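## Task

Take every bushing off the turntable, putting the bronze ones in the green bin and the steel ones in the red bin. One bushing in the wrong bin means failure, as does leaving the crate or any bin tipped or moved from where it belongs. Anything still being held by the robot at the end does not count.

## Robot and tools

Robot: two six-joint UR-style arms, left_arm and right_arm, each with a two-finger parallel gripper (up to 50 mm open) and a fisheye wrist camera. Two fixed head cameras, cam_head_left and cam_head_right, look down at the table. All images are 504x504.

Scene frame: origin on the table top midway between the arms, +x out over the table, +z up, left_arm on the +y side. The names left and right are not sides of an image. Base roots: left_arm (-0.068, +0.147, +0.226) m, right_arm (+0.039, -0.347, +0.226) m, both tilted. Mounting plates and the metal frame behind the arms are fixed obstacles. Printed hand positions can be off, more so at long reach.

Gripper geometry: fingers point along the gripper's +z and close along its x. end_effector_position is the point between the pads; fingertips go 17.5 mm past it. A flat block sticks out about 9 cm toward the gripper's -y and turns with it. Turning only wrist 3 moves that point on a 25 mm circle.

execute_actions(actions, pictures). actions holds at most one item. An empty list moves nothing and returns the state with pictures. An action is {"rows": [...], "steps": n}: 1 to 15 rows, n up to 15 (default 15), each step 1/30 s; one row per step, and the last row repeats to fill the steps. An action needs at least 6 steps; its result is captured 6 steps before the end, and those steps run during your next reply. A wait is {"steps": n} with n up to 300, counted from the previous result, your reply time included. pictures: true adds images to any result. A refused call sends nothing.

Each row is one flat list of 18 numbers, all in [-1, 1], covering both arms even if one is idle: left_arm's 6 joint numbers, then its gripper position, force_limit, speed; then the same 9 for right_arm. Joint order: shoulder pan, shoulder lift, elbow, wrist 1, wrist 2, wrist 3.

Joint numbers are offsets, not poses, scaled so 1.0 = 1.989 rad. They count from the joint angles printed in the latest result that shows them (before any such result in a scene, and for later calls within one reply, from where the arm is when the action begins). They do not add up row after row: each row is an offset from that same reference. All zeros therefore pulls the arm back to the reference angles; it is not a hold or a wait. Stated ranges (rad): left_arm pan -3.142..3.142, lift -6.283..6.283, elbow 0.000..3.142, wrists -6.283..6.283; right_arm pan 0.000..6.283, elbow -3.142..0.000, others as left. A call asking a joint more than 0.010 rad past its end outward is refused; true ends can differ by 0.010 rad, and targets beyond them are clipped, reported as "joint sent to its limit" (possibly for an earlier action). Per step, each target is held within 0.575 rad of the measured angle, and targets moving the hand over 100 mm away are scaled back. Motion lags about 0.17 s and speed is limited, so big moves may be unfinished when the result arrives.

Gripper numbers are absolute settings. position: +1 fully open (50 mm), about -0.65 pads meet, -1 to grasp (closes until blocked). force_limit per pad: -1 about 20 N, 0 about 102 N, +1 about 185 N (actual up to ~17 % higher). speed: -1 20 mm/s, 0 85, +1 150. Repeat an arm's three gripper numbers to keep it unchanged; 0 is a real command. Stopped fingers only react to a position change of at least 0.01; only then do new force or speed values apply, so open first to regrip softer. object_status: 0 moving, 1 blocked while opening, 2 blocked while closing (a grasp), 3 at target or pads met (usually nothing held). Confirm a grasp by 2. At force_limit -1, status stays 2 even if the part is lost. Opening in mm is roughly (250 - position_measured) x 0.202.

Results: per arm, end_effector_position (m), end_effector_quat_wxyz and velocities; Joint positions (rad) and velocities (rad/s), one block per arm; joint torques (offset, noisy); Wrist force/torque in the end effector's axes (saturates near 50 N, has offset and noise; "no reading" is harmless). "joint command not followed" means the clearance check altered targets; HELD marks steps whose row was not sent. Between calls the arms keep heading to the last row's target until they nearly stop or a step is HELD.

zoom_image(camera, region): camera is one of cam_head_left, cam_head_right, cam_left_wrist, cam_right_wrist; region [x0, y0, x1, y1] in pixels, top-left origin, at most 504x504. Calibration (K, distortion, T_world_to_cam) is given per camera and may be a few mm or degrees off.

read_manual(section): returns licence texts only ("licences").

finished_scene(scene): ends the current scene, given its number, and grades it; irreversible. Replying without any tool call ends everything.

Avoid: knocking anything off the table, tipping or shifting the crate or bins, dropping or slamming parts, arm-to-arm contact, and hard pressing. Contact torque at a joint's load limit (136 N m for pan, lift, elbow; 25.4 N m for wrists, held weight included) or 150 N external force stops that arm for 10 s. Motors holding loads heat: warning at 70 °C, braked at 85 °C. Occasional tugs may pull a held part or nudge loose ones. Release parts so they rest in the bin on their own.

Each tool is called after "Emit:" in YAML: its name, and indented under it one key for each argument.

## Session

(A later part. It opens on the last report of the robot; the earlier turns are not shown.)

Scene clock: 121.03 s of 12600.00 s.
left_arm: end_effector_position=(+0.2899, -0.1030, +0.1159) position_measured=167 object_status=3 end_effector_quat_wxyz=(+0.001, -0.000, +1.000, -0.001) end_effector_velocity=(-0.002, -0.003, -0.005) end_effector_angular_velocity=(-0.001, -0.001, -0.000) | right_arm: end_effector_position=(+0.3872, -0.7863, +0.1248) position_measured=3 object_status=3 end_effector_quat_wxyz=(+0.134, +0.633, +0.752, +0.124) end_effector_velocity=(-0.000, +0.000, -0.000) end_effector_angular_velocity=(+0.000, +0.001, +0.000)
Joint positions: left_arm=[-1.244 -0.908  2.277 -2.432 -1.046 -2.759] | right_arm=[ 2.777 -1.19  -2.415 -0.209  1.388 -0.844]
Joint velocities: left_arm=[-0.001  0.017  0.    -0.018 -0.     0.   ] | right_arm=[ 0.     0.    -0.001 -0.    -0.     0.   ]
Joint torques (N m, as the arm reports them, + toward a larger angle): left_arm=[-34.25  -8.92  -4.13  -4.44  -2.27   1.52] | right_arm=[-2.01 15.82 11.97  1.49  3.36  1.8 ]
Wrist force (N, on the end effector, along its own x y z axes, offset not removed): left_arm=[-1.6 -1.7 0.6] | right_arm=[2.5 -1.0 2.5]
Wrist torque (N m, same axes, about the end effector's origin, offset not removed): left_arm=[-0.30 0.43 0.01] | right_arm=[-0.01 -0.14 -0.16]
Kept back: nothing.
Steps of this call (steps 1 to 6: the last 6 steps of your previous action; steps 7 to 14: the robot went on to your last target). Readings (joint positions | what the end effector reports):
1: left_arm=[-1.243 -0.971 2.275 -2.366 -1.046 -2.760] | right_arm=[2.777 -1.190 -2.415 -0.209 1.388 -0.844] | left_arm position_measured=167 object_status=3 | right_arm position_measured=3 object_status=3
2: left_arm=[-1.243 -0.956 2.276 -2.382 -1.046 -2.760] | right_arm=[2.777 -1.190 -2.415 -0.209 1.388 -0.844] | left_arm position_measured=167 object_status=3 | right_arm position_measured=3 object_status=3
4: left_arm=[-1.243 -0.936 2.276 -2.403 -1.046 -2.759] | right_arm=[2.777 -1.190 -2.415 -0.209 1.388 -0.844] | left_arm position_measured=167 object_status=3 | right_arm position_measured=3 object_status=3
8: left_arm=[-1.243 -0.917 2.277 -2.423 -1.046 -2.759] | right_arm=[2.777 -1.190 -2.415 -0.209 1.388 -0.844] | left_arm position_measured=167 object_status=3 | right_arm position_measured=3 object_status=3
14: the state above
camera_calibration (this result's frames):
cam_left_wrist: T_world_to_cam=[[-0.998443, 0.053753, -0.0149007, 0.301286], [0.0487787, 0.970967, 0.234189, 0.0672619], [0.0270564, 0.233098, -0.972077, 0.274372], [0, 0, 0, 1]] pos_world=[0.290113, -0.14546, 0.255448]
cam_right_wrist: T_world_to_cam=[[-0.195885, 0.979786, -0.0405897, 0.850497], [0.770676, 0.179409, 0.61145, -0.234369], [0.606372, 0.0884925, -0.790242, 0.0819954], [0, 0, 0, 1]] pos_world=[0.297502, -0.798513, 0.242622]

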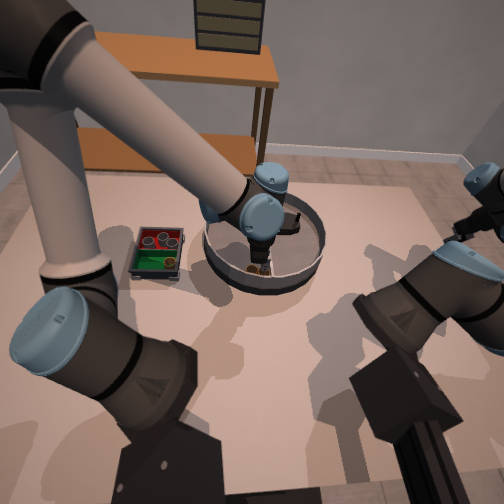

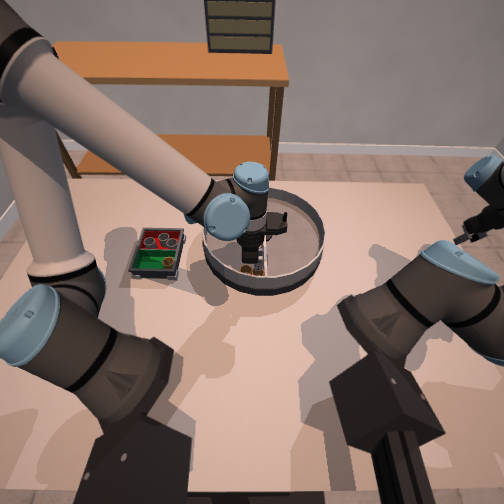

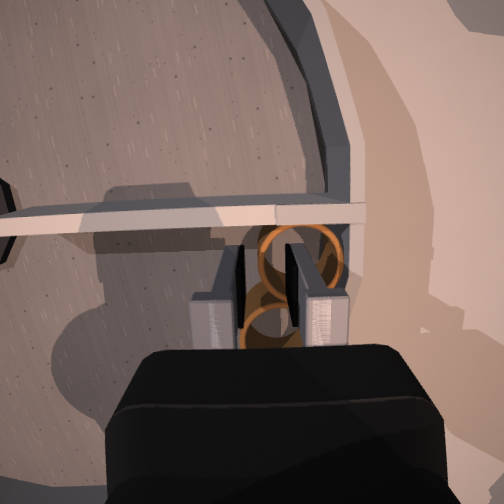

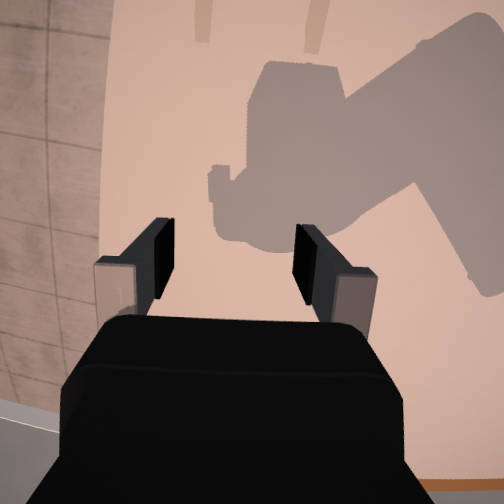

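Emit:
execute_actions:
  actions:
    - {"rows":[[0.002,0.005,0.0005,-0.007,0.001,0.002,-0.1,-0.4,0.5,0,0,0,0,0,0,1,0,0],[0.005,0.011,0.0012,-0.015,0.0025,0.005,-0.1,-0.4,0.5,0,0,0,0,0,0,1,0,0],[0.009,0.018,0.002,-0.025,0.004,0.009,-0.1,-0.4,0.5,0,0,0,0,0,0,1,0,0],[0.013,0.026,0.003,-0.035,0.006,0.013,-0.1,-0.4,0.5,0,0,0,0,0,0,1,0,0],[0.017,0.033,0.004,-0.046,0.008,0.017,-0.1,-0.4,0.5,0,0,0,0,0,0,1,0,0],[0.02,0.04,0.0047,-0.055,0.0094,0.02,-0.1,-0.4,0.5,0,0,0,0,0,0,1,0,0],[0.023,0.0455,0.0054,-0.063,0.0107,0.023,-0.1,-0.4,0.5,0,0,0,0,0,0,1,0,0],[0.025,0.0495,0.0059,-0.0681,0.0117,0.0253,-0.1,-0.4,0.5,0,0,0,0,0,0,1,0,0]],"steps":14}

Emit:
execute_actions:
  actions:
    - {"steps":12}

Scene clock: 122.17 s of 12600.00 s.
left_arm: end_effector_position=(+0.2901, -0.1036, +0.0966) position_measured=167 object_status=3 end_effector_quat_wxyz=(+0.000, -0.000, +1.000, -0.000) end_effector_velocity=(+0.001, -0.001, -0.133) end_effector_angular_velocity=(+0.001, +0.004, +0.005) | right_arm: end_effector_position=(+0.3872, -0.7863, +0.1248) position_measured=3 object_status=3 end_effector_quat_wxyz=(+0.134, +0.633, +0.752, +0.124) end_effector_velocity=(+0.000, -0.000, -0.000) end_effector_angular_velocity=(-0.000, +0.000, +0.001)
Joint positions: left_arm=[-1.22  -0.862  2.282 -2.494 -1.035 -2.736] | right_arm=[ 2.777 -1.19  -2.415 -0.209  1.388 -0.844]
Joint velocities: left_arm=[ 0.163  0.315  0.036 -0.433  0.074  0.16 ] | right_arm=[ 0.    -0.001  0.001 -0.    -0.    -0.001]
Joint torques (N m, as the arm reports them, + toward a larger angle): left_arm=[-16.34  -7.27  -3.85  -5.49   1.99   2.16] | right_arm=[-2.55 15.39 11.74  1.41  3.4   1.73]
Wrist force (N, on the end effector, along its own x y z axes, offset not removed): left_arm=[-1.6 -1.9 1.2] | right_arm=[-1.4 0.1 4.3]
Wrist torque (N m, same axes, about the end effector's origin, offset not removed): left_arm=[-0.32 0.40 -0.03] | right_arm=[0.09 0.26 0.10]
Steps of this call (steps 1 to 26: the robot went on to your last target; steps 27 to 34: the first 8 steps of this action). Readings (joint positions | what the end effector reports):
27: left_arm=[-1.244 -0.906 2.277 -2.434 -1.046 -2.759] | right_arm=[2.777 -1.190 -2.415 -0.209 1.388 -0.844] | left_arm position_measured=167 object_status=3 | right_arm position_measured=3 object_status=3
28: left_arm=[-1.243 -0.905 2.277 -2.436 -1.046 -2.759] | right_arm=[2.777 -1.190 -2.415 -0.209 1.388 -0.844] | left_arm position_measured=167 object_status=3 | right_arm position_measured=3 object_status=3
30: left_arm=[-1.239 -0.898 2.278 -2.445 -1.044 -2.755] | right_arm=[2.777 -1.190 -2.415 -0.209 1.388 -0.844] | left_arm position_measured=167 object_status=3 | right_arm position_measured=3 object_status=3
34: the state above

Scene clock: 122.57 s of 12600.00 s.
left_arm: end_effector_position=(+0.2899, -0.1034, +0.0757) position_measured=167 object_status=3 end_effector_quat_wxyz=(+0.000, -0.000, +1.000, -0.000) end_effector_velocity=(-0.001, +0.000, -0.008) end_effector_angular_velocity=(+0.001, +0.001, -0.000) | right_arm: end_effector_position=(+0.3872, -0.7863, +0.1248) position_measured=3 object_status=3 end_effector_quat_wxyz=(+0.134, +0.633, +0.752, +0.124) end_effector_velocity=(-0.000, +0.000, +0.000) end_effector_angular_velocity=(+0.001, -0.000, +0.000)
Joint positions: left_arm=[-1.195 -0.812  2.288 -2.564 -1.024 -2.71 ] | right_arm=[ 2.777 -1.19  -2.415 -0.209  1.388 -0.844]
Joint velocities: left_arm=[ 0.01   0.02   0.002 -0.027  0.004  0.01 ] | right_arm=[ 0.     0.001 -0.001 -0.     0.001  0.001]
Joint torques (N m, as the arm reports them, + toward a larger angle): left_arm=[-19.04 -13.06  -2.68  -4.63   1.57   1.58] | right_arm=[-2.16 15.48 11.98  1.44  3.28  1.69]
Wrist force (N, on the end effector, along its own x y z axes, offset not removed): left_arm=[-1.1 -0.8 0.2] | right_arm=[0.7 -0.8 0.1]
Wrist torque (N m, same axes, about the end effector's origin, offset not removed): left_arm=[-0.13 0.27 0.00] | right_arm=[-0.17 -0.11 -0.21]
Kept back: nothing.
Steps of this call (steps 1 to 6: the last 6 steps of your previous action; steps 7 to 12: the robot went on to your last target). Readings (joint positions | what the end effector reports):
1: left_arm=[-1.215 -0.852 2.284 -2.509 -1.033 -2.731] | right_arm=[2.777 -1.190 -2.415 -0.209 1.388 -0.844] | left_arm position_measured=167 object_status=3 | right_arm position_measured=3 object_status=3
2: left_arm=[-1.210 -0.843 2.285 -2.522 -1.031 -2.726] | right_arm=[2.777 -1.190 -2.415 -0.209 1.388 -0.844] | left_arm position_measured=167 object_status=3 | right_arm position_measured=3 object_status=3
4: left_arm=[-1.204 -0.830 2.286 -2.540 -1.028 -2.719] | right_arm=[2.777 -1.190 -2.415 -0.209 1.388 -0.844] | left_arm position_measured=167 object_status=3 | right_arm position_measured=3 object_status=3
8: left_arm=[-1.197 -0.817 2.288 -2.558 -1.025 -2.713] | right_arm=[2.777 -1.190 -2.415 -0.209 1.388 -0.844] | left_arm position_measured=167 object_status=3 | right_arm position_measured=3 object_status=3
12: the state above

Emit:
execute_actions:
  actions:
    - {"rows":[[0.0004,0.0012,0.0003,-0.0018,0.0006,0.0007,-1,-0.4,0.2,0,0,0,0,0,0,1,0,0]],"steps":13}

Emit:
execute_actions:
  actions:
    - {"steps":7}

Scene clock: 122.93 s of 12600.00 s.
left_arm: end_effector_position=(+0.2899, -0.1033, +0.0748) position_measured=218 object_status=0 end_effector_quat_wxyz=(+0.001, -0.000, +1.000, -0.000) end_effector_velocity=(+0.001, -0.001, +0.000) end_effector_angular_velocity=(-0.001, -0.002, +0.001) | right_arm: end_effector_position=(+0.3872, -0.7863, +0.1248) position_measured=3 object_status=3 end_effector_quat_wxyz=(+0.134, +0.633, +0.752, +0.124) end_effector_velocity=(-0.000, +0.000, -0.000) end_effector_angular_velocity=(-0.001, +0.001, +0.001)
Joint positions: left_arm=[-1.194 -0.81   2.289 -2.567 -1.023 -2.709] | right_arm=[ 2.777 -1.19  -2.415 -0.209  1.388 -0.844]
Joint velocities: left_arm=[ 0.001  0.001 -0.002 -0.001  0.002  0.001] | right_arm=[-0.    -0.    -0.001  0.001 -0.001 -0.002]
Joint torques (N m, as the arm reports them, + toward a larger angle): left_arm=[-28.44 -10.91  -2.22  -4.3    1.68   1.66] | right_arm=[-2.36 14.98 12.11  1.5   3.25  1.7 ]
Wrist force (N, on the end effector, along its own x y z axes, offset not removed): left_arm=[-0.9 -0.7 -2.6] | right_arm=[-3.0 0.0 -1.9]
Wrist torque (N m, same axes, about the end effector's origin, offset not removed): left_arm=[-0.17 0.34 -0.04] | right_arm=[-0.23 0.69 0.02]
Steps of this call (steps 1 to 4: the robot went on to your last target; steps 5 to 11: the first 7 steps of this action). Readings (joint positions | what the end effector reports):
5: left_arm=[-1.194 -0.811 2.288 -2.566 -1.023 -2.709] | right_arm=[2.777 -1.190 -2.415 -0.209 1.388 -0.844] | left_arm position_measured=172 object_status=0 | right_arm position_measured=3 object_status=3
6: left_arm=[-1.194 -0.811 2.288 -2.567 -1.023 -2.709] | right_arm=[2.777 -1.190 -2.415 -0.209 1.388 -0.844] | left_arm position_measured=188 object_status=0 | right_arm position_measured=3 object_status=3
8: left_arm=[-1.194 -0.810 2.289 -2.567 -1.023 -2.709] | right_arm=[2.777 -1.190 -2.415 -0.209 1.388 -0.844] | left_arm position_measured=218 object_status=0 | right_arm position_measured=3 object_status=3
11: the state above

Scene clock: 123.17 s of 12600.00 s.
left_arm: end_effector_position=(+0.2899, -0.1033, +0.0747) position_measured=218 object_status=2 end_effector_quat_wxyz=(+0.001, -0.000, +1.000, -0.000) end_effector_velocity=(+0.000, +0.000, -0.000) end_effector_angular_velocity=(+0.000, +0.000, +0.001) | right_arm: end_effector_position=(+0.3872, -0.7863, +0.1248) position_measured=3 object_status=3 end_effector_quat_wxyz=(+0.134, +0.633, +0.752, +0.124) end_effector_velocity=(-0.000, +0.000, -0.000) end_effector_angular_velocity=(+0.000, +0.000, +0.001)
Joint positions: left_arm=[-1.194 -0.81   2.289 -2.567 -1.022 -2.709] | right_arm=[ 2.777 -1.19  -2.415 -0.209  1.388 -0.844]
Joint velocities: left_arm=[ 0.001 -0.    -0.     0.     0.    -0.001] | right_arm=[ 0.    -0.    -0.001 -0.    -0.    -0.001]
Joint torques (N m, as the arm reports them, + toward a larger angle): left_arm=[-34.07  -9.99  -1.02  -4.22   1.47   1.46] | right_arm=[-2.36 14.9  12.46  1.44  3.39  1.85]
Wrist force (N, on the end effector, along its own x y z axes, offset not removed): left_arm=[-0.8 -0.5 -6.3] | right_arm=[-1.9 2.3 3.5]
Wrist torque (N m, same axes, about the end effector's origin, offset not removed): left_arm=[-0.22 0.31 -0.09] | right_arm=[0.29 0.53 0.12]
Kept back: nothing.
Steps of this call (steps 1 to 6: the last 6 steps of your previous action; step 7: the robot went on to your last target). Readings (joint positions | what the end effector reports):
1: left_arm=[-1.194 -0.810 2.289 -2.567 -1.023 -2.709] | right_arm=[2.777 -1.190 -2.415 -0.209 1.388 -0.844] | left_arm position_measured=218 object_status=0 | right_arm position_measured=3 object_status=3
2: left_arm=[-1.194 -0.810 2.289 -2.567 -1.023 -2.709] | right_arm=[2.777 -1.190 -2.415 -0.209 1.388 -0.844] | left_arm position_measured=218 object_status=0 | right_arm position_measured=3 object_status=3
4: left_arm=[-1.194 -0.810 2.289 -2.567 -1.022 -2.709] | right_arm=[2.777 -1.190 -2.415 -0.209 1.388 -0.844] | left_arm position_measured=218 object_status=2 | right_arm position_measured=3 object_status=3
7: the state above

Emit:
execute_actions:
  actions:
    - {"rows":[[-0.001,-0.005,0.0,0.005,-0.001,-0.001,-1,-0.4,0.2,0,0,0,0,0,0,1,0,0],[-0.004,-0.012,-0.001,0.014,-0.002,-0.004,-1,-0.4,0.2,0,0,0,0,0,0,1,0,0],[-0.008,-0.021,-0.002,0.026,-0.004,-0.008,-1,-0.4,0.2,0,0,0,0,0,0,1,0,0],[-0.012,-0.03,-0.003,0.039,-0.006,-0.012,-1,-0.4,0.2,0,0,0,0,0,0,1,0,0],[-0.017,-0.04,-0.004,0.053,-0.0085,-0.017,-1,-0.4,0.2,0,0,0,0,0,0,1,0,0],[-0.0221,-0.0509,-0.0055,0.0676,-0.0109,-0.0221,-1,-0.4,0.2,0,0,0,0,0,0,1,0,0],[-0.028,-0.062,-0.007,0.084,-0.0135,-0.028,-1,-0.4,0.2,0,0,0,0,0,0,1,0,0],[-0.035,-0.075,-0.009,0.102,-0.0165,-0.035,-1,-0.4,0.2,0,0,0,0,0,0,1,0,0],[-0.041,-0.087,-0.011,0.12,-0.0195,-0.042,-1,-0.4,0.2,0,0,0,0,0,0,1,0,0],[-0.047,-0.098,-0.0125,0.136,-0.022,-0.049,-1,-0.4,0.2,0,0,0,0,0,0,1,0,0],[-0.0543,-0.1111,-0.0143,0.1543,-0.0251,-0.0561,-1,-0.4,0.2,0,0,0,0,0,0,1,0,0]],"steps":15}

Emit:
execute_actions:
  actions:
    - {"steps":10}
  pictures: true

Scene clock: 124.37 s of 12600.00 s.
left_arm: end_effector_position=(+0.2915, -0.1030, +0.1041) position_measured=218 object_status=2 end_effector_quat_wxyz=(+0.001, -0.000, +1.000, -0.002) end_effector_velocity=(+0.002, +0.002, +0.218) end_effector_angular_velocity=(-0.017, -0.009, +0.005) | right_arm: end_effector_position=(+0.3872, -0.7863, +0.1248) position_measured=3 object_status=3 end_effector_quat_wxyz=(+0.134, +0.633, +0.752, +0.124) end_effector_velocity=(-0.001, -0.000, -0.000) end_effector_angular_velocity=(-0.000, +0.002, -0.001)
Joint positions: left_arm=[-1.226 -0.882  2.281 -2.474 -1.038 -2.741] | right_arm=[ 2.777 -1.19  -2.415 -0.209  1.388 -0.844]
Joint velocities: left_arm=[-0.255 -0.513 -0.069  0.692 -0.119 -0.254] | right_arm=[-0.001 -0.001 -0.001  0.    -0.001  0.001]
Joint torques (N m, as the arm reports them, + toward a larger angle): left_arm=[-42.45 -43.5  -29.76   1.34  -2.67  -2.39] | right_arm=[-1.91 14.65 11.51  1.47  3.38  1.77]
Wrist force (N, on the end effector, along its own x y z axes, offset not removed): left_arm=[-1.3 -1.5 2.0] | right_arm=[0.7 -2.5 -1.5]
Wrist torque (N m, same axes, about the end effector's origin, offset not removed): left_arm=[-0.25 0.26 -0.07] | right_arm=[-0.55 0.03 -0.15]
Steps of this call (steps 1 to 15: the robot went on to your last target; steps 16 to 27: nothing new was sent; steps 28 to 36: the first 9 steps of this action). Readings (joint positions | what the end effector reports):
28: left_arm=[-1.194 -0.810 2.289 -2.567 -1.022 -2.709] | right_arm=[2.777 -1.190 -2.415 -0.209 1.388 -0.844] | left_arm position_measured=218 object_status=2 | right_arm position_measured=3 object_status=3
29: left_arm=[-1.195 -0.811 2.289 -2.567 -1.022 -2.709] | right_arm=[2.777 -1.190 -2.415 -0.209 1.388 -0.844] | left_arm position_measured=218 object_status=2 | right_arm position_measured=3 object_status=3
31: left_arm=[-1.198 -0.820 2.288 -2.556 -1.024 -2.712] | right_arm=[2.777 -1.190 -2.415 -0.209 1.388 -0.844] | left_arm position_measured=218 object_status=2 | right_arm position_measured=3 object_status=3
35: left_arm=[-1.218 -0.866 2.283 -2.496 -1.035 -2.733] | right_arm=[2.777 -1.190 -2.415 -0.209 1.388 -0.844] | left_arm position_measured=218 object_status=2 | right_arm position_measured=3 object_status=3
36: the state above

Scene clock: 124.70 s of 12600.00 s.
left_arm: end_effector_position=(+0.2880, -0.0969, +0.1600) position_measured=218 object_status=2 end_effector_quat_wxyz=(+0.001, -0.001, +1.000, +0.001) end_effector_velocity=(-0.006, +0.010, +0.048) end_effector_angular_velocity=(+0.008, -0.002, -0.001) | right_arm: end_effector_position=(+0.3872, -0.7863, +0.1248) position_measured=3 object_status=3 end_effector_quat_wxyz=(+0.134, +0.633, +0.752, +0.124) end_effector_velocity=(+0.000, -0.000, -0.000) end_effector_angular_velocity=(-0.000, +0.000, -0.000)
Joint positions: left_arm=[-1.294 -1.016  2.262 -2.283 -1.069 -2.812] | right_arm=[ 2.777 -1.19  -2.415 -0.209  1.388 -0.844]
Joint velocities: left_arm=[-0.061 -0.118 -0.015  0.17  -0.026 -0.063] | right_arm=[-0. -0.  0.  0. -0. -0.]
Joint torques (N m, as the arm reports them, + toward a larger angle): left_arm=[-33.33 -27.45 -29.16  -0.49  -2.11  -1.6 ] | right_arm=[-1.79 15.16 11.5   1.44  3.53  1.6 ]
Wrist force (N, on the end effector, along its own x y z axes, offset not removed): left_arm=[-1.5 -1.3 0.9] | right_arm=[-3.3 -2.6 -2.6]
Wrist torque (N m, same axes, about the end effector's origin, offset not removed): left_arm=[-0.22 0.32 -0.01] | right_arm=[-0.53 0.58 -0.06]
Kept back: nothing.
Steps of this call (steps 1 to 6: the last 6 steps of your previous action; steps 7 to 10: the robot went on to your last target). Readings (joint positions | what the end effector reports):
1: left_arm=[-1.236 -0.900 2.278 -2.449 -1.043 -2.751] | right_arm=[2.777 -1.190 -2.415 -0.209 1.388 -0.844] | left_arm position_measured=218 object_status=2 | right_arm position_measured=3 object_status=3
2: left_arm=[-1.245 -0.920 2.275 -2.422 -1.047 -2.761] | right_arm=[2.777 -1.190 -2.415 -0.209 1.388 -0.844] | left_arm position_measured=218 object_status=2 | right_arm position_measured=3 object_status=3
4: left_arm=[-1.266 -0.960 2.270 -2.365 -1.056 -2.782] | right_arm=[2.777 -1.190 -2.415 -0.209 1.388 -0.844] | left_arm position_measured=218 object_status=2 | right_arm position_measured=3 object_status=3
8: left_arm=[-1.289 -1.005 2.264 -2.298 -1.067 -2.807] | right_arm=[2.777 -1.190 -2.415 -0.209 1.388 -0.844] | left_arm position_measured=218 object_status=2 | right_arm position_measured=3 object_status=3
10: the state above
camera_calibration (this result's frames):
cam_left_wrist: T_world_to_cam=[[-0.998475, 0.0526773, -0.0165059, 0.299922], [0.0472721, 0.970326, 0.237134, 0.0509875], [0.0285077, 0.235992, -0.971337, 0.315619], [0, 0, 0, 1]] pos_world=[0.288056, -0.139757, 0.299432]
cam_right_wrist: T_world_to_cam=[[-0.195885, 0.979786, -0.0405897, 0.850497], [0.770676, 0.179409, 0.61145, -0.234369], [0.606372, 0.0884925, -0.790242, 0.0819955], [0, 0, 0, 1]] pos_world=[0.297502, -0.798513, 0.242622]

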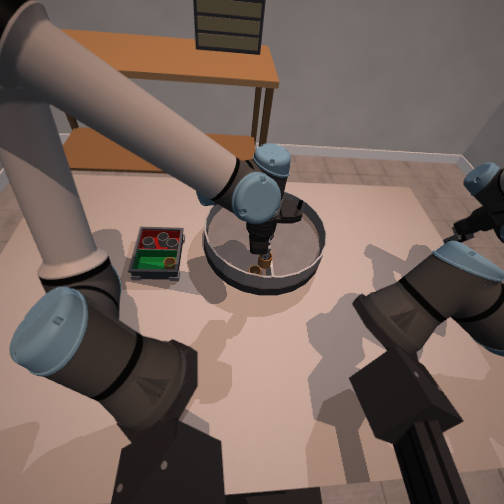

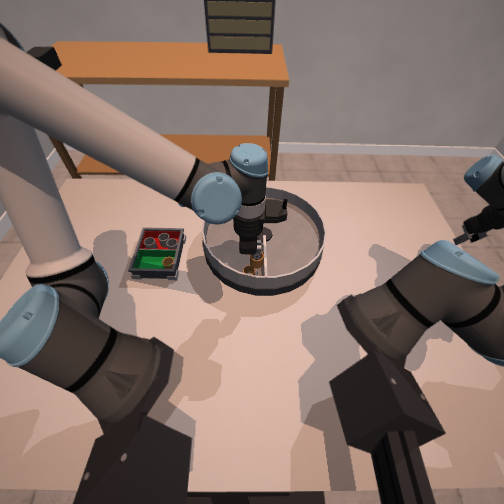

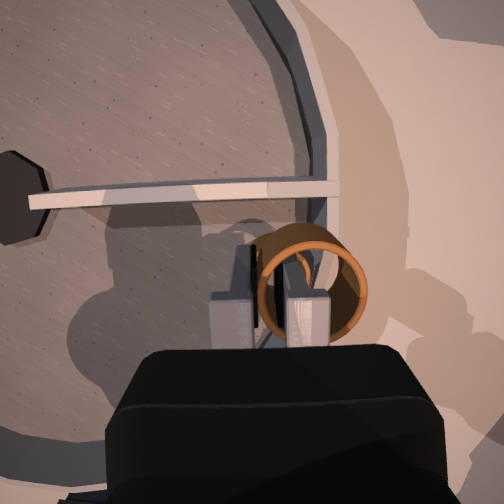

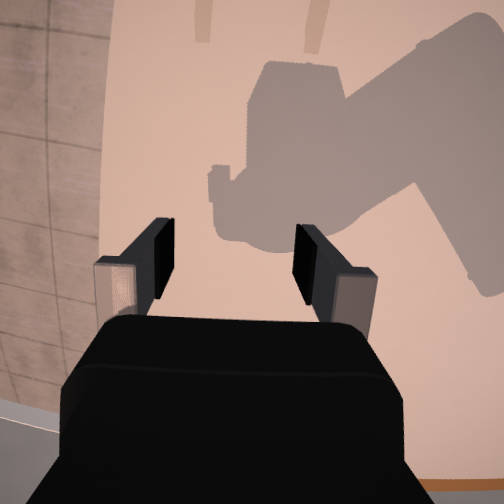

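Emit:
execute_actions:
  actions:
    - {"rows":[[0.005,-0.02,0.002,0.015,0.002,-0.015,-1,-0.4,0.2,0,0,0,0,0,0,1,0,0],[0.02,-0.042,0.007,0.022,0.008,-0.04,-1,-0.4,0.2,0,0,0,0,0,0,1,0,0],[0.042,-0.072,0.014,0.032,0.017,-0.075,-1,-0.4,0.2,0,0,0,0,0,0,1,0,0],[0.068,-0.108,0.022,0.043,0.027,-0.12,-1,-0.4,0.2,0,0,0,0,0,0,1,0,0],[0.096,-0.146,0.031,0.055,0.038,-0.165,-1,-0.4,0.2,0,0,0,0,0,0,1,0,0],[0.124,-0.184,0.041,0.066,0.048,-0.21,-1,-0.4,0.2,0,0,0,0,0,0,1,0,0],[0.15,-0.22,0.049,0.077,0.058,-0.255,-1,-0.4,0.2,0,0,0,0,0,0,1,0,0],[0.172,-0.25,0.056,0.086,0.067,-0.3,-1,-0.4,0.2,0,0,0,0,0,0,1,0,0],[0.19,-0.275,0.062,0.094,0.074,-0.345,-1,-0.4,0.2,0,0,0,0,0,0,1,0,0],[0.204,-0.294,0.067,0.099,0.08,-0.39,-1,-0.4,0.2,0,0,0,0,0,0,1,0,0],[0.213,-0.306,0.07,0.103,0.083,-0.435,-1,-0.4,0.2,0,0,0,0,0,0,1,0,0],[0.2186,-0.3135,0.0717,0.1052,0.0853,-0.48,-1,-0.4,0.2,0,0,0,0,0,0,1,0,0],[0.2186,-0.3135,0.0717,0.1052,0.0853,-0.525,-1,-0.4,0.2,0,0,0,0,0,0,1,0,0],[0.2186,-0.3135,0.0717,0.1052,0.0853,-0.57,-1,-0.4,0.2,0,0,0,0,0,0,1,0,0],[0.2186,-0.3135,0.0717,0.1052,0.0853,-0.95,-1,-0.4,0.2,0,0,0,0,0,0,1,0,0]],"steps":15}

Scene clock: 126.73 s of 12600.00 s.
left_arm: end_effector_position=(+0.3319, -0.0199, +0.1695) position_measured=218 object_status=2 end_effector_quat_wxyz=(-0.002, -0.164, +0.986, -0.003) end_effector_velocity=(+0.207, +0.423, +0.008) end_effector_angular_velocity=(-0.054, +0.032, +1.852) | right_arm: end_effector_position=(+0.3872, -0.7863, +0.1248) position_measured=3 object_status=3 end_effector_quat_wxyz=(+0.134, +0.633, +0.752, +0.124) end_effector_velocity=(+0.000, +0.000, +0.000) end_effector_angular_velocity=(+0.000, -0.001, +0.001)
Joint positions: left_arm=[-1.175 -1.203  2.303 -2.203 -1.02  -3.016] | right_arm=[ 2.777 -1.19  -2.415 -0.209  1.388 -0.844]
Joint velocities: left_arm=[ 0.674 -0.924  0.22   0.281  0.259 -1.119] | right_arm=[ 0.    -0.     0.     0.001  0.001 -0.   ]
Joint torques (N m, as the arm reports them, + toward a larger angle): left_arm=[ -5.2  -35.47  -6.38   0.34   2.4   -4.5 ] | right_arm=[-1.74 15.44 11.59  1.56  3.28  1.76]
Wrist force (N, on the end effector, along its own x y z axes, offset not removed): left_arm=[-1.8 -2.8 1.3] | right_arm=[0.9 -1.0 3.4]
Wrist torque (N m, same axes, about the end effector's origin, offset not removed): left_arm=[-0.47 0.36 -0.04] | right_arm=[-0.42 -0.10 0.20]
Steps of this call (steps 1 to 30: the robot went on to your last target; steps 31 to 52: nothing new was sent; steps 53 to 61: the first 9 steps of this action). Readings (joint positions | what the end effector reports):
53: left_arm=[-1.302 -1.031 2.260 -2.260 -1.072 -2.821] | right_arm=[2.777 -1.190 -2.415 -0.209 1.388 -0.844] | left_arm position_measured=218 object_status=2 | right_arm position_measured=3 object_status=3
54: left_arm=[-1.300 -1.034 2.261 -2.260 -1.072 -2.823] | right_arm=[2.777 -1.190 -2.415 -0.209 1.388 -0.844] | left_arm position_measured=218 object_status=2 | right_arm position_measured=3 object_status=3
56: left_arm=[-1.284 -1.055 2.267 -2.251 -1.064 -2.846] | right_arm=[2.777 -1.190 -2.415 -0.209 1.388 -0.844] | left_arm position_measured=218 object_status=2 | right_arm position_measured=3 object_status=3
60: left_arm=[-1.198 -1.172 2.296 -2.213 -1.029 -2.978] | right_arm=[2.777 -1.190 -2.415 -0.209 1.388 -0.844] | left_arm position_measured=218 object_status=2 | right_arm position_measured=3 object_status=3
61: the state above

Emit:
execute_actions:
  actions:
    - {"rows":[[0.1587,-0.2195,0.0511,0.065,0.0607,-0.9,-1,-0.4,0.2,0,0,0,0,0,0,1,0,0],[0.1587,-0.2195,0.0511,0.065,0.0607,-1,-1,-0.4,0.2,0,0,0,0,0,0,1,0,0]],"steps":12}

Scene clock: 127.13 s of 12600.00 s.
left_arm: end_effector_position=(+0.3787, +0.1608, +0.1625) position_measured=218 object_status=2 end_effector_quat_wxyz=(-0.002, -0.592, +0.806, -0.002) end_effector_velocity=(+0.025, +0.377, -0.017) end_effector_angular_velocity=(+0.026, -0.005, +2.907) | right_arm: end_effector_position=(+0.3872, -0.7863, +0.1248) position_measured=3 object_status=3 end_effector_quat_wxyz=(+0.134, +0.633, +0.752, +0.124) end_effector_velocity=(+0.000, +0.000, +0.000) end_effector_angular_velocity=(+0.001, -0.001, +0.000)
Joint positions: left_arm=[-0.921 -1.553  2.386 -2.098 -0.922 -3.668] | right_arm=[ 2.777 -1.19  -2.415 -0.209  1.388 -0.844]
Joint velocities: left_arm=[ 0.464 -0.657  0.143  0.18   0.169 -2.352] | right_arm=[ 0.001  0.    -0.    -0.    -0.     0.001]
Joint torques (N m, as the arm reports them, + toward a larger angle): left_arm=[-11.05 -11.95  -9.15  -0.1    1.72  -8.87] | right_arm=[-1.9  14.22 12.29  1.5   3.33  1.69]
Wrist force (N, on the end effector, along its own x y z axes, offset not removed): left_arm=[-4.6 -1.3 1.6] | right_arm=[1.1 2.4 -2.4]
Wrist torque (N m, same axes, about the end effector's origin, offset not removed): left_arm=[-0.30 0.70 -0.04] | right_arm=[0.40 0.08 -0.12]
Steps of this call (steps 1 to 6: the last 6 steps of your previous action; steps 7 to 12: the first 6 steps of this action). Readings (joint positions | what the end effector reports):
7: left_arm=[-1.020 -1.415 2.354 -2.138 -0.960 -3.330] | right_arm=[2.777 -1.190 -2.415 -0.209 1.388 -0.844] | left_arm position_measured=218 object_status=2 | right_arm position_measured=3 object_status=3
8: left_arm=[-0.999 -1.444 2.361 -2.130 -0.952 -3.386] | right_arm=[2.777 -1.190 -2.415 -0.209 1.388 -0.844] | left_arm position_measured=218 object_status=2 | right_arm position_measured=3 object_status=3
10: left_arm=[-0.958 -1.501 2.374 -2.113 -0.936 -3.516] | right_arm=[2.777 -1.190 -2.415 -0.209 1.388 -0.844] | left_arm position_measured=218 object_status=2 | right_arm position_measured=3 object_status=3
12: the state above

Emit:
execute_actions:
  actions:
    - {"rows":[[0.031,-0.0435,0.0094,0.0122,0.0114,-0.9055,-1,-0.4,0.2,0,0,0,0,0,0,1,0,0]],"steps":15}

Emit:
execute_actions:
  actions:
    - {"steps":14}

Scene clock: 127.67 s of 12600.00 s.
left_arm: end_effector_position=(+0.3647, +0.2307, +0.1599) position_measured=218 object_status=2 end_effector_quat_wxyz=(+0.000, +0.972, -0.236, +0.000) end_effector_velocity=(-0.055, +0.034, -0.001) end_effector_angular_velocity=(+0.000, +0.002, +2.441) | right_arm: end_effector_position=(+0.3872, -0.7863, +0.1248) position_measured=3 object_status=3 end_effector_quat_wxyz=(+0.134, +0.633, +0.752, +0.124) end_effector_velocity=(+0.000, -0.001, +0.000) end_effector_angular_velocity=(-0.001, -0.000, -0.001)
Joint positions: left_arm=[-0.86  -1.638  2.405 -2.074 -0.9   -4.994] | right_arm=[ 2.777 -1.19  -2.415 -0.209  1.388 -0.844]
Joint velocities: left_arm=[ 0.009 -0.011  0.002  0.003  0.003 -2.431] | right_arm=[-0.001  0.     0.001  0.    -0.    -0.001]
Joint torques (N m, as the arm reports them, + toward a larger angle): left_arm=[ -5.47 -19.06  -7.47   0.06   1.91  -8.45] | right_arm=[-1.68 15.4  11.61  1.4   3.33  1.87]
Wrist force (N, on the end effector, along its own x y z axes, offset not removed): left_arm=[-1.0 -1.9 1.7] | right_arm=[0.3 -0.2 1.1]
Wrist torque (N m, same axes, about the end effector's origin, offset not removed): left_arm=[-0.33 0.27 -0.08] | right_arm=[0.25 0.03 -0.29]
Steps of this call (steps 1 to 6: the last 6 steps of your previous action; step 7: the robot went on to your last target; steps 8 to 16: the first 9 steps of this action). Readings (joint positions | what the end effector reports):
8: left_arm=[-0.867 -1.628 2.403 -2.077 -0.902 -4.331] | right_arm=[2.777 -1.190 -2.415 -0.209 1.388 -0.844] | left_arm position_measured=218 object_status=2 | right_arm position_measured=3 object_status=3
9: left_arm=[-0.866 -1.631 2.403 -2.076 -0.902 -4.414] | right_arm=[2.777 -1.190 -2.415 -0.209 1.388 -0.844] | left_arm position_measured=218 object_status=2 | right_arm position_measured=3 object_status=3
11: left_arm=[-0.863 -1.634 2.404 -2.075 -0.901 -4.580] | right_arm=[2.777 -1.190 -2.415 -0.209 1.388 -0.844] | left_arm position_measured=218 object_status=2 | right_arm position_measured=3 object_status=3
15: left_arm=[-0.861 -1.638 2.404 -2.074 -0.900 -4.911] | right_arm=[2.777 -1.190 -2.415 -0.209 1.388 -0.844] | left_arm position_measured=218 object_status=2 | right_arm position_measured=3 object_status=3
16: the state above

Scene clock: 128.13 s of 12600.00 s.
left_arm: end_effector_position=(+0.3536, +0.2341, +0.1598) position_measured=218 object_status=2 end_effector_quat_wxyz=(+0.000, +1.000, -0.008, +0.000) end_effector_velocity=(-0.003, +0.000, +0.000) end_effector_angular_velocity=(-0.000, -0.000, +0.107) | right_arm: end_effector_position=(+0.3872, -0.7863, +0.1248) position_measured=3 object_status=3 end_effector_quat_wxyz=(+0.134, +0.633, +0.752, +0.124) end_effector_velocity=(+0.000, +0.001, -0.000) end_effector_angular_velocity=(+0.002, -0.000, +0.001)
Joint positions: left_arm=[-0.859 -1.639  2.405 -2.074 -0.899 -5.454] | right_arm=[ 2.777 -1.19  -2.415 -0.209  1.388 -0.844]
Joint velocities: left_arm=[ 0.    -0.    -0.    -0.    -0.    -0.107] | right_arm=[ 0.002 -0.    -0.    -0.001  0.     0.001]
Joint torques (N m, as the arm reports them, + toward a larger angle): left_arm=[ -6.34 -16.35  -8.15  -0.22   1.56  -1.4 ] | right_arm=[-2.58 15.3  11.68  1.53  3.3   1.76]
Wrist force (N, on the end effector, along its own x y z axes, offset not removed): left_arm=[-2.1 -1.5 1.1] | right_arm=[-0.1 1.5 3.0]
Wrist torque (N m, same axes, about the end effector's origin, offset not removed): left_arm=[-0.28 0.36 0.01] | right_arm=[0.25 0.08 0.04]
Kept back: nothing.
Steps of this call (steps 1 to 6: the last 6 steps of your previous action; steps 7 to 14: the robot went on to your last target). Readings (joint positions | what the end effector reports):
1: left_arm=[-0.860 -1.638 2.405 -2.074 -0.900 -5.077] | right_arm=[2.777 -1.190 -2.415 -0.209 1.388 -0.844] | left_arm position_measured=218 object_status=2 | right_arm position_measured=3 object_status=3
2: left_arm=[-0.860 -1.639 2.405 -2.074 -0.900 -5.156] | right_arm=[2.777 -1.190 -2.415 -0.209 1.388 -0.844] | left_arm position_measured=218 object_status=2 | right_arm position_measured=3 object_status=3
4: left_arm=[-0.860 -1.639 2.405 -2.074 -0.900 -5.280] | right_arm=[2.777 -1.190 -2.415 -0.209 1.388 -0.844] | left_arm position_measured=218 object_status=2 | right_arm position_measured=3 object_status=3
8: left_arm=[-0.859 -1.639 2.405 -2.074 -0.899 -5.402] | right_arm=[2.777 -1.190 -2.415 -0.209 1.388 -0.844] | left_arm position_measured=218 object_status=2 | right_arm position_measured=3 object_status=3
14: the state above

Emit:
execute_actions:
  actions:
    - {"rows":[[0.009,0.012,0.006,-0.025,0.002,0.004,-1,-0.4,0.2,0,0,0,0,0,0,1,0,0],[0.023,0.031,0.013,-0.063,0.005,0.021,-1,-0.4,0.2,0,0,0,0,0,0,1,0,0],[0.038,0.053,0.02,-0.105,0.008,0.04,-1,-0.4,0.2,0,0,0,0,0,0,1,0,0],[0.052,0.075,0.027,-0.144,0.011,0.058,-1,-0.4,0.2,0,0,0,0,0,0,1,0,0],[0.0631,0.0924,0.0313,-0.1746,0.0132,0.0723,-1,-0.4,0.2,0,0,0,0,0,0,1,0,0]],"steps":13}

Emit:
execute_actions:
  actions:
    - {"steps":14}
  pictures: true

Scene clock: 128.80 s of 12600.00 s.
left_arm: end_effector_position=(+0.3514, +0.2346, +0.1233) position_measured=218 object_status=2 end_effector_quat_wxyz=(-0.003, +1.000, -0.005, -0.005) end_effector_velocity=(+0.011, -0.013, -0.255) end_effector_angular_velocity=(-0.027, -0.011, +0.017) | right_arm: end_effector_position=(+0.3872, -0.7863, +0.1248) position_measured=3 object_status=3 end_effector_quat_wxyz=(+0.134, +0.633, +0.752, +0.124) end_effector_velocity=(-0.000, -0.000, -0.000) end_effector_angular_velocity=(-0.001, +0.001, -0.000)
Joint positions: left_arm=[-0.795 -1.55   2.439 -2.232 -0.885 -5.389] | right_arm=[ 2.777 -1.19  -2.415 -0.209  1.388 -0.844]
Joint velocities: left_arm=[ 0.458  0.704  0.212 -1.313  0.089  0.58 ] | right_arm=[-0.    -0.     0.    -0.    -0.001 -0.   ]
Joint torques (N m, as the arm reports them, + toward a larger angle): left_arm=[ -6.74  -1.56 -10.26  -7.36   1.93   2.64] | right_arm=[-1.64 14.98 11.71  1.45  3.46  1.7 ]
Wrist force (N, on the end effector, along its own x y z axes, offset not removed): left_arm=[-1.1 -0.3 3.4] | right_arm=[3.2 -2.9 0.9]
Wrist torque (N m, same axes, about the end effector's origin, offset not removed): left_arm=[0.00 0.22 -0.09] | right_arm=[-0.49 -0.63 0.01]
Steps of this call (steps 1 to 13: the robot went on to your last target; steps 14 to 20: the first 7 steps of this action). Readings (joint positions | what the end effector reports):
14: left_arm=[-0.859 -1.639 2.405 -2.074 -0.899 -5.468] | right_arm=[2.777 -1.190 -2.415 -0.209 1.388 -0.844] | left_arm position_measured=218 object_status=2 | right_arm position_measured=3 object_status=3
15: left_arm=[-0.857 -1.637 2.406 -2.077 -0.899 -5.466] | right_arm=[2.777 -1.190 -2.415 -0.209 1.388 -0.844] | left_arm position_measured=218 object_status=2 | right_arm position_measured=3 object_status=3
17: left_arm=[-0.842 -1.617 2.415 -2.112 -0.895 -5.448] | right_arm=[2.777 -1.190 -2.415 -0.209 1.388 -0.844] | left_arm position_measured=218 object_status=2 | right_arm position_measured=3 object_status=3
20: the state above

Scene clock: 129.27 s of 12600.00 s.
left_arm: end_effector_position=(+0.3535, +0.2339, +0.0910) position_measured=218 object_status=2 end_effector_quat_wxyz=(+0.000, +1.000, -0.000, +0.000) end_effector_velocity=(-0.001, +0.000, -0.007) end_effector_angular_velocity=(+0.000, -0.001, -0.000) | right_arm: end_effector_position=(+0.3872, -0.7863, +0.1248) position_measured=3 object_status=3 end_effector_quat_wxyz=(+0.134, +0.633, +0.752, +0.124) end_effector_velocity=(+0.000, -0.000, +0.000) end_effector_angular_velocity=(-0.000, -0.000, +0.000)
Joint positions: left_arm=[-0.735 -1.458  2.466 -2.416 -0.873 -5.313] | right_arm=[ 2.777 -1.19  -2.415 -0.209  1.388 -0.844]
Joint velocities: left_arm=[ 0.012  0.02   0.008 -0.038  0.003  0.016] | right_arm=[ 0.    -0.     0.001 -0.     0.    -0.   ]
Joint torques (N m, as the arm reports them, + toward a larger angle): left_arm=[-7.05 -1.83 -2.95 -4.34  1.84  1.5 ] | right_arm=[-2.46 15.21 11.44  1.4   3.33  1.81]
Wrist force (N, on the end effector, along its own x y z axes, offset not removed): left_arm=[-1.1 -0.9 1.0] | right_arm=[1.3 -1.7 -1.3]
Wrist torque (N m, same axes, about the end effector's origin, offset not removed): left_arm=[-0.17 0.26 -0.06] | right_arm=[-0.60 0.03 0.24]
Kept back: nothing.
Steps of this call (steps 1 to 6: the last 6 steps of your previous action; steps 7 to 14: the robot went on to your last target). Readings (joint positions | what the end effector reports):
1: left_arm=[-0.781 -1.529 2.445 -2.274 -0.883 -5.372] | right_arm=[2.777 -1.190 -2.415 -0.209 1.388 -0.844] | left_arm position_measured=218 object_status=2 | right_arm position_measured=3 object_status=3
2: left_arm=[-0.770 -1.512 2.450 -2.307 -0.880 -5.358] | right_arm=[2.777 -1.190 -2.415 -0.209 1.388 -0.844] | left_arm position_measured=218 object_status=2 | right_arm position_measured=3 object_status=3
4: left_arm=[-0.756 -1.489 2.457 -2.353 -0.878 -5.339] | right_arm=[2.777 -1.190 -2.415 -0.209 1.388 -0.844] | left_arm position_measured=218 object_status=2 | right_arm position_measured=3 object_status=3
8: left_arm=[-0.741 -1.468 2.463 -2.397 -0.875 -5.321] | right_arm=[2.777 -1.190 -2.415 -0.209 1.388 -0.844] | left_arm position_measured=218 object_status=2 | right_arm position_measured=3 object_status=3
14: the state above
camera_calibration (this result's frames):
cam_left_wrist: T_world_to_cam=[[0.998428, -0.0545338, -0.0129459, -0.334412], [-0.0499424, -0.97043, 0.236162, 0.231713], [-0.0254419, -0.235144, -0.971628, 0.297997], [0, 0, 0, 1]] pos_world=[0.35304, 0.276697, 0.230491]
cam_right_wrist: T_world_to_cam=[[-0.195885, 0.979786, -0.0405897, 0.850497], [0.770676, 0.179409, 0.61145, -0.234369], [0.606372, 0.0884926, -0.790241, 0.0819955], [0, 0, 0, 1]] pos_world=[0.297502, -0.798513, 0.242622]

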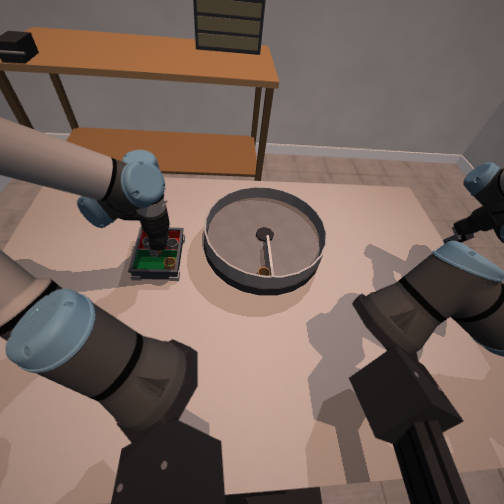

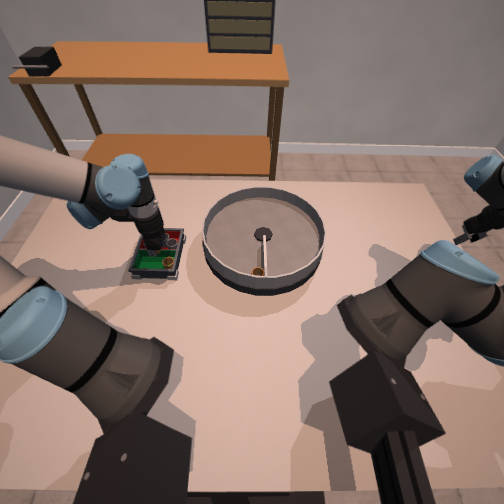

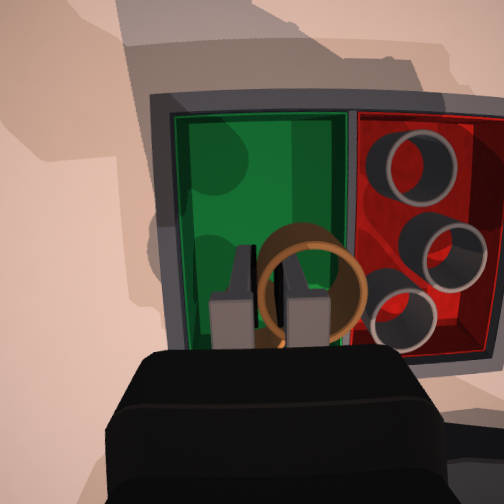

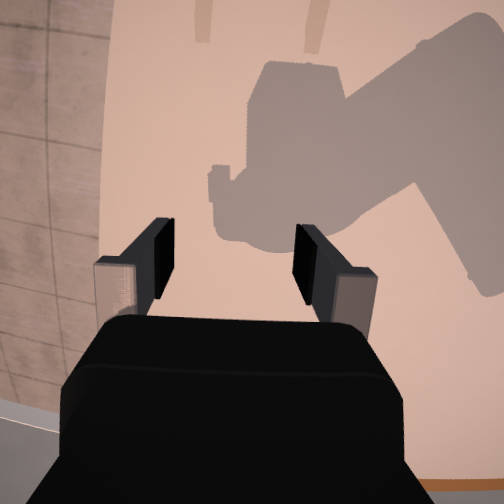

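Emit:
execute_actions:
  actions:
    - {"rows":[[0.008,-0.007,0.001,-0.001,0.001,0.011,-1,-0.4,0.2,0,0,0,0,0,0,1,0,0],[0.019,-0.019,0.002,0.0,0.0025,0.025,-1,-0.4,0.2,0,0,0,0,0,0,1,0,0],[0.031,-0.031,0.003,0.0015,0.004,0.04,-1,-0.4,0.2,0,0,0,0,0,0,1,0,0],[0.039,-0.0394,0.0038,0.0027,0.005,0.051,-1,-0.4,0.2,0,0,0,0,0,0,1,0,0]],"steps":12}

Emit:
execute_actions:
  actions:
    - {"steps":14}
  pictures: true

Scene clock: 131.97 s of 12600.00 s.
left_arm: end_effector_position=(+0.3534, +0.2534, +0.0900) position_measured=218 object_status=2 end_effector_quat_wxyz=(+0.001, +1.000, +0.000, +0.000) end_effector_velocity=(-0.004, +0.163, -0.000) end_effector_angular_velocity=(-0.003, +0.001, -0.001) | right_arm: end_effector_position=(+0.3872, -0.7863, +0.1248) position_measured=3 object_status=3 end_effector_quat_wxyz=(+0.134, +0.633, +0.752, +0.124) end_effector_velocity=(-0.001, -0.000, -0.000) end_effector_angular_velocity=(-0.000, +0.001, -0.000)
Joint positions: left_arm=[-0.698 -1.494  2.47  -2.416 -0.868 -5.265] | right_arm=[ 2.777 -1.19  -2.415 -0.209  1.388 -0.844]
Joint velocities: left_arm=[ 0.299 -0.319  0.026  0.041  0.036  0.391] | right_arm=[-0.001 -0.    -0.001  0.001 -0.001 -0.   ]
Joint torques (N m, as the arm reports them, + toward a larger angle): left_arm=[ -7.58 -20.54  -2.36  -0.2    1.56   1.97] | right_arm=[-1.92 15.38 11.76  1.48  3.38  1.69]
Wrist force (N, on the end effector, along its own x y z axes, offset not removed): left_arm=[-1.1 -2.6 2.1] | right_arm=[1.6 2.2 -1.5]
Wrist torque (N m, same axes, about the end effector's origin, offset not removed): left_arm=[-0.34 0.30 -0.08] | right_arm=[0.12 -0.12 0.04]
Steps of this call (steps 1 to 30: the robot went on to your last target; steps 31 to 75: nothing new was sent; steps 76 to 81: the first 6 steps of this action). Readings (joint positions | what the end effector reports):
76: left_arm=[-0.734 -1.456 2.467 -2.421 -0.873 -5.310] | right_arm=[2.777 -1.190 -2.415 -0.209 1.388 -0.844] | left_arm position_measured=218 object_status=2 | right_arm position_measured=3 object_status=3
77: left_arm=[-0.732 -1.457 2.467 -2.421 -0.873 -5.308] | right_arm=[2.777 -1.190 -2.415 -0.209 1.388 -0.844] | left_arm position_measured=218 object_status=2 | right_arm position_measured=3 object_status=3
79: left_arm=[-0.720 -1.471 2.468 -2.419 -0.871 -5.292] | right_arm=[2.777 -1.190 -2.415 -0.209 1.388 -0.844] | left_arm position_measured=218 object_status=2 | right_arm position_measured=3 object_status=3
81: the state above

Scene clock: 132.43 s of 12600.00 s.
left_arm: end_effector_position=(+0.3524, +0.2749, +0.0900) position_measured=218 object_status=2 end_effector_quat_wxyz=(+0.001, +1.000, -0.000, +0.000) end_effector_velocity=(-0.001, +0.005, -0.000) end_effector_angular_velocity=(+0.000, -0.000, -0.001) | right_arm: end_effector_position=(+0.3872, -0.7863, +0.1248) position_measured=3 object_status=3 end_effector_quat_wxyz=(+0.134, +0.633, +0.752, +0.124) end_effector_velocity=(+0.000, -0.001, +0.000) end_effector_angular_velocity=(-0.001, +0.000, +0.000)
Joint positions: left_arm=[-0.659 -1.535  2.474 -2.411 -0.864 -5.213] | right_arm=[ 2.777 -1.19  -2.415 -0.209  1.388 -0.844]
Joint velocities: left_arm=[ 0.008 -0.009  0.001  0.001  0.001  0.011] | right_arm=[-0.    -0.     0.001 -0.    -0.001 -0.001]
Joint torques (N m, as the arm reports them, + toward a larger angle): left_arm=[ -5.05 -21.16  -3.81  -0.17   1.44   1.32] | right_arm=[-1.88 15.48 12.65  1.42  3.41  1.61]
Wrist force (N, on the end effector, along its own x y z axes, offset not removed): left_arm=[-1.6 -2.2 0.3] | right_arm=[1.9 -3.0 2.8]
Wrist torque (N m, same axes, about the end effector's origin, offset not removed): left_arm=[-0.38 0.33 -0.06] | right_arm=[-0.68 -0.19 0.01]
Kept back: nothing.
Steps of this call (steps 1 to 6: the last 6 steps of your previous action; steps 7 to 14: the robot went on to your last target). Readings (joint positions | what the end effector reports):
1: left_arm=[-0.689 -1.503 2.471 -2.415 -0.867 -5.253] | right_arm=[2.777 -1.190 -2.415 -0.209 1.388 -0.844] | left_arm position_measured=218 object_status=2 | right_arm position_measured=3 object_status=3
2: left_arm=[-0.682 -1.511 2.472 -2.414 -0.867 -5.243] | right_arm=[2.777 -1.190 -2.415 -0.209 1.388 -0.844] | left_arm position_measured=218 object_status=2 | right_arm position_measured=3 object_status=3
4: left_arm=[-0.672 -1.521 2.473 -2.413 -0.865 -5.230] | right_arm=[2.777 -1.190 -2.415 -0.209 1.388 -0.844] | left_arm position_measured=218 object_status=2 | right_arm position_measured=3 object_status=3
8: left_arm=[-0.663 -1.531 2.473 -2.411 -0.864 -5.218] | right_arm=[2.777 -1.190 -2.415 -0.209 1.388 -0.844] | left_arm position_measured=218 object_status=2 | right_arm position_measured=3 object_status=3
14: the state above
camera_calibration (this result's frames):
cam_left_wrist: T_world_to_cam=[[0.998405, -0.0549826, -0.0128069, -0.330978], [-0.0504049, -0.970346, 0.236408, 0.271727], [-0.0254254, -0.235385, -0.971569, 0.306656], [0, 0, 0, 1]] pos_world=[0.351943, 0.317653, 0.22946]
cam_right_wrist: T_world_to_cam=[[-0.195885, 0.979786, -0.0405896, 0.850497], [0.770676, 0.179409, 0.61145, -0.234369], [0.606372, 0.0884926, -0.790242, 0.0819955], [0, 0, 0, 1]] pos_world=[0.297502, -0.798513, 0.242622]

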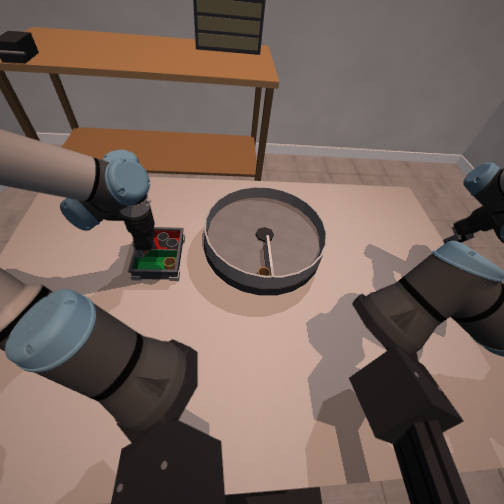

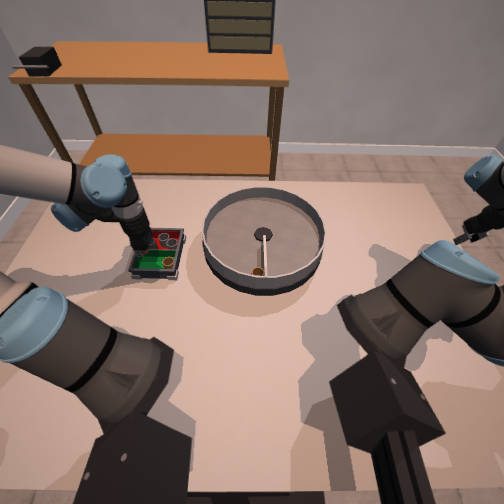

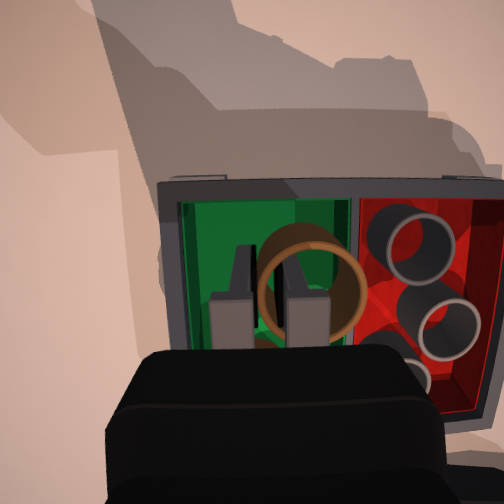

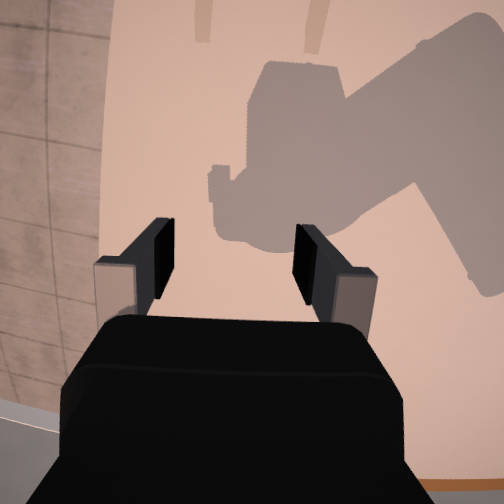

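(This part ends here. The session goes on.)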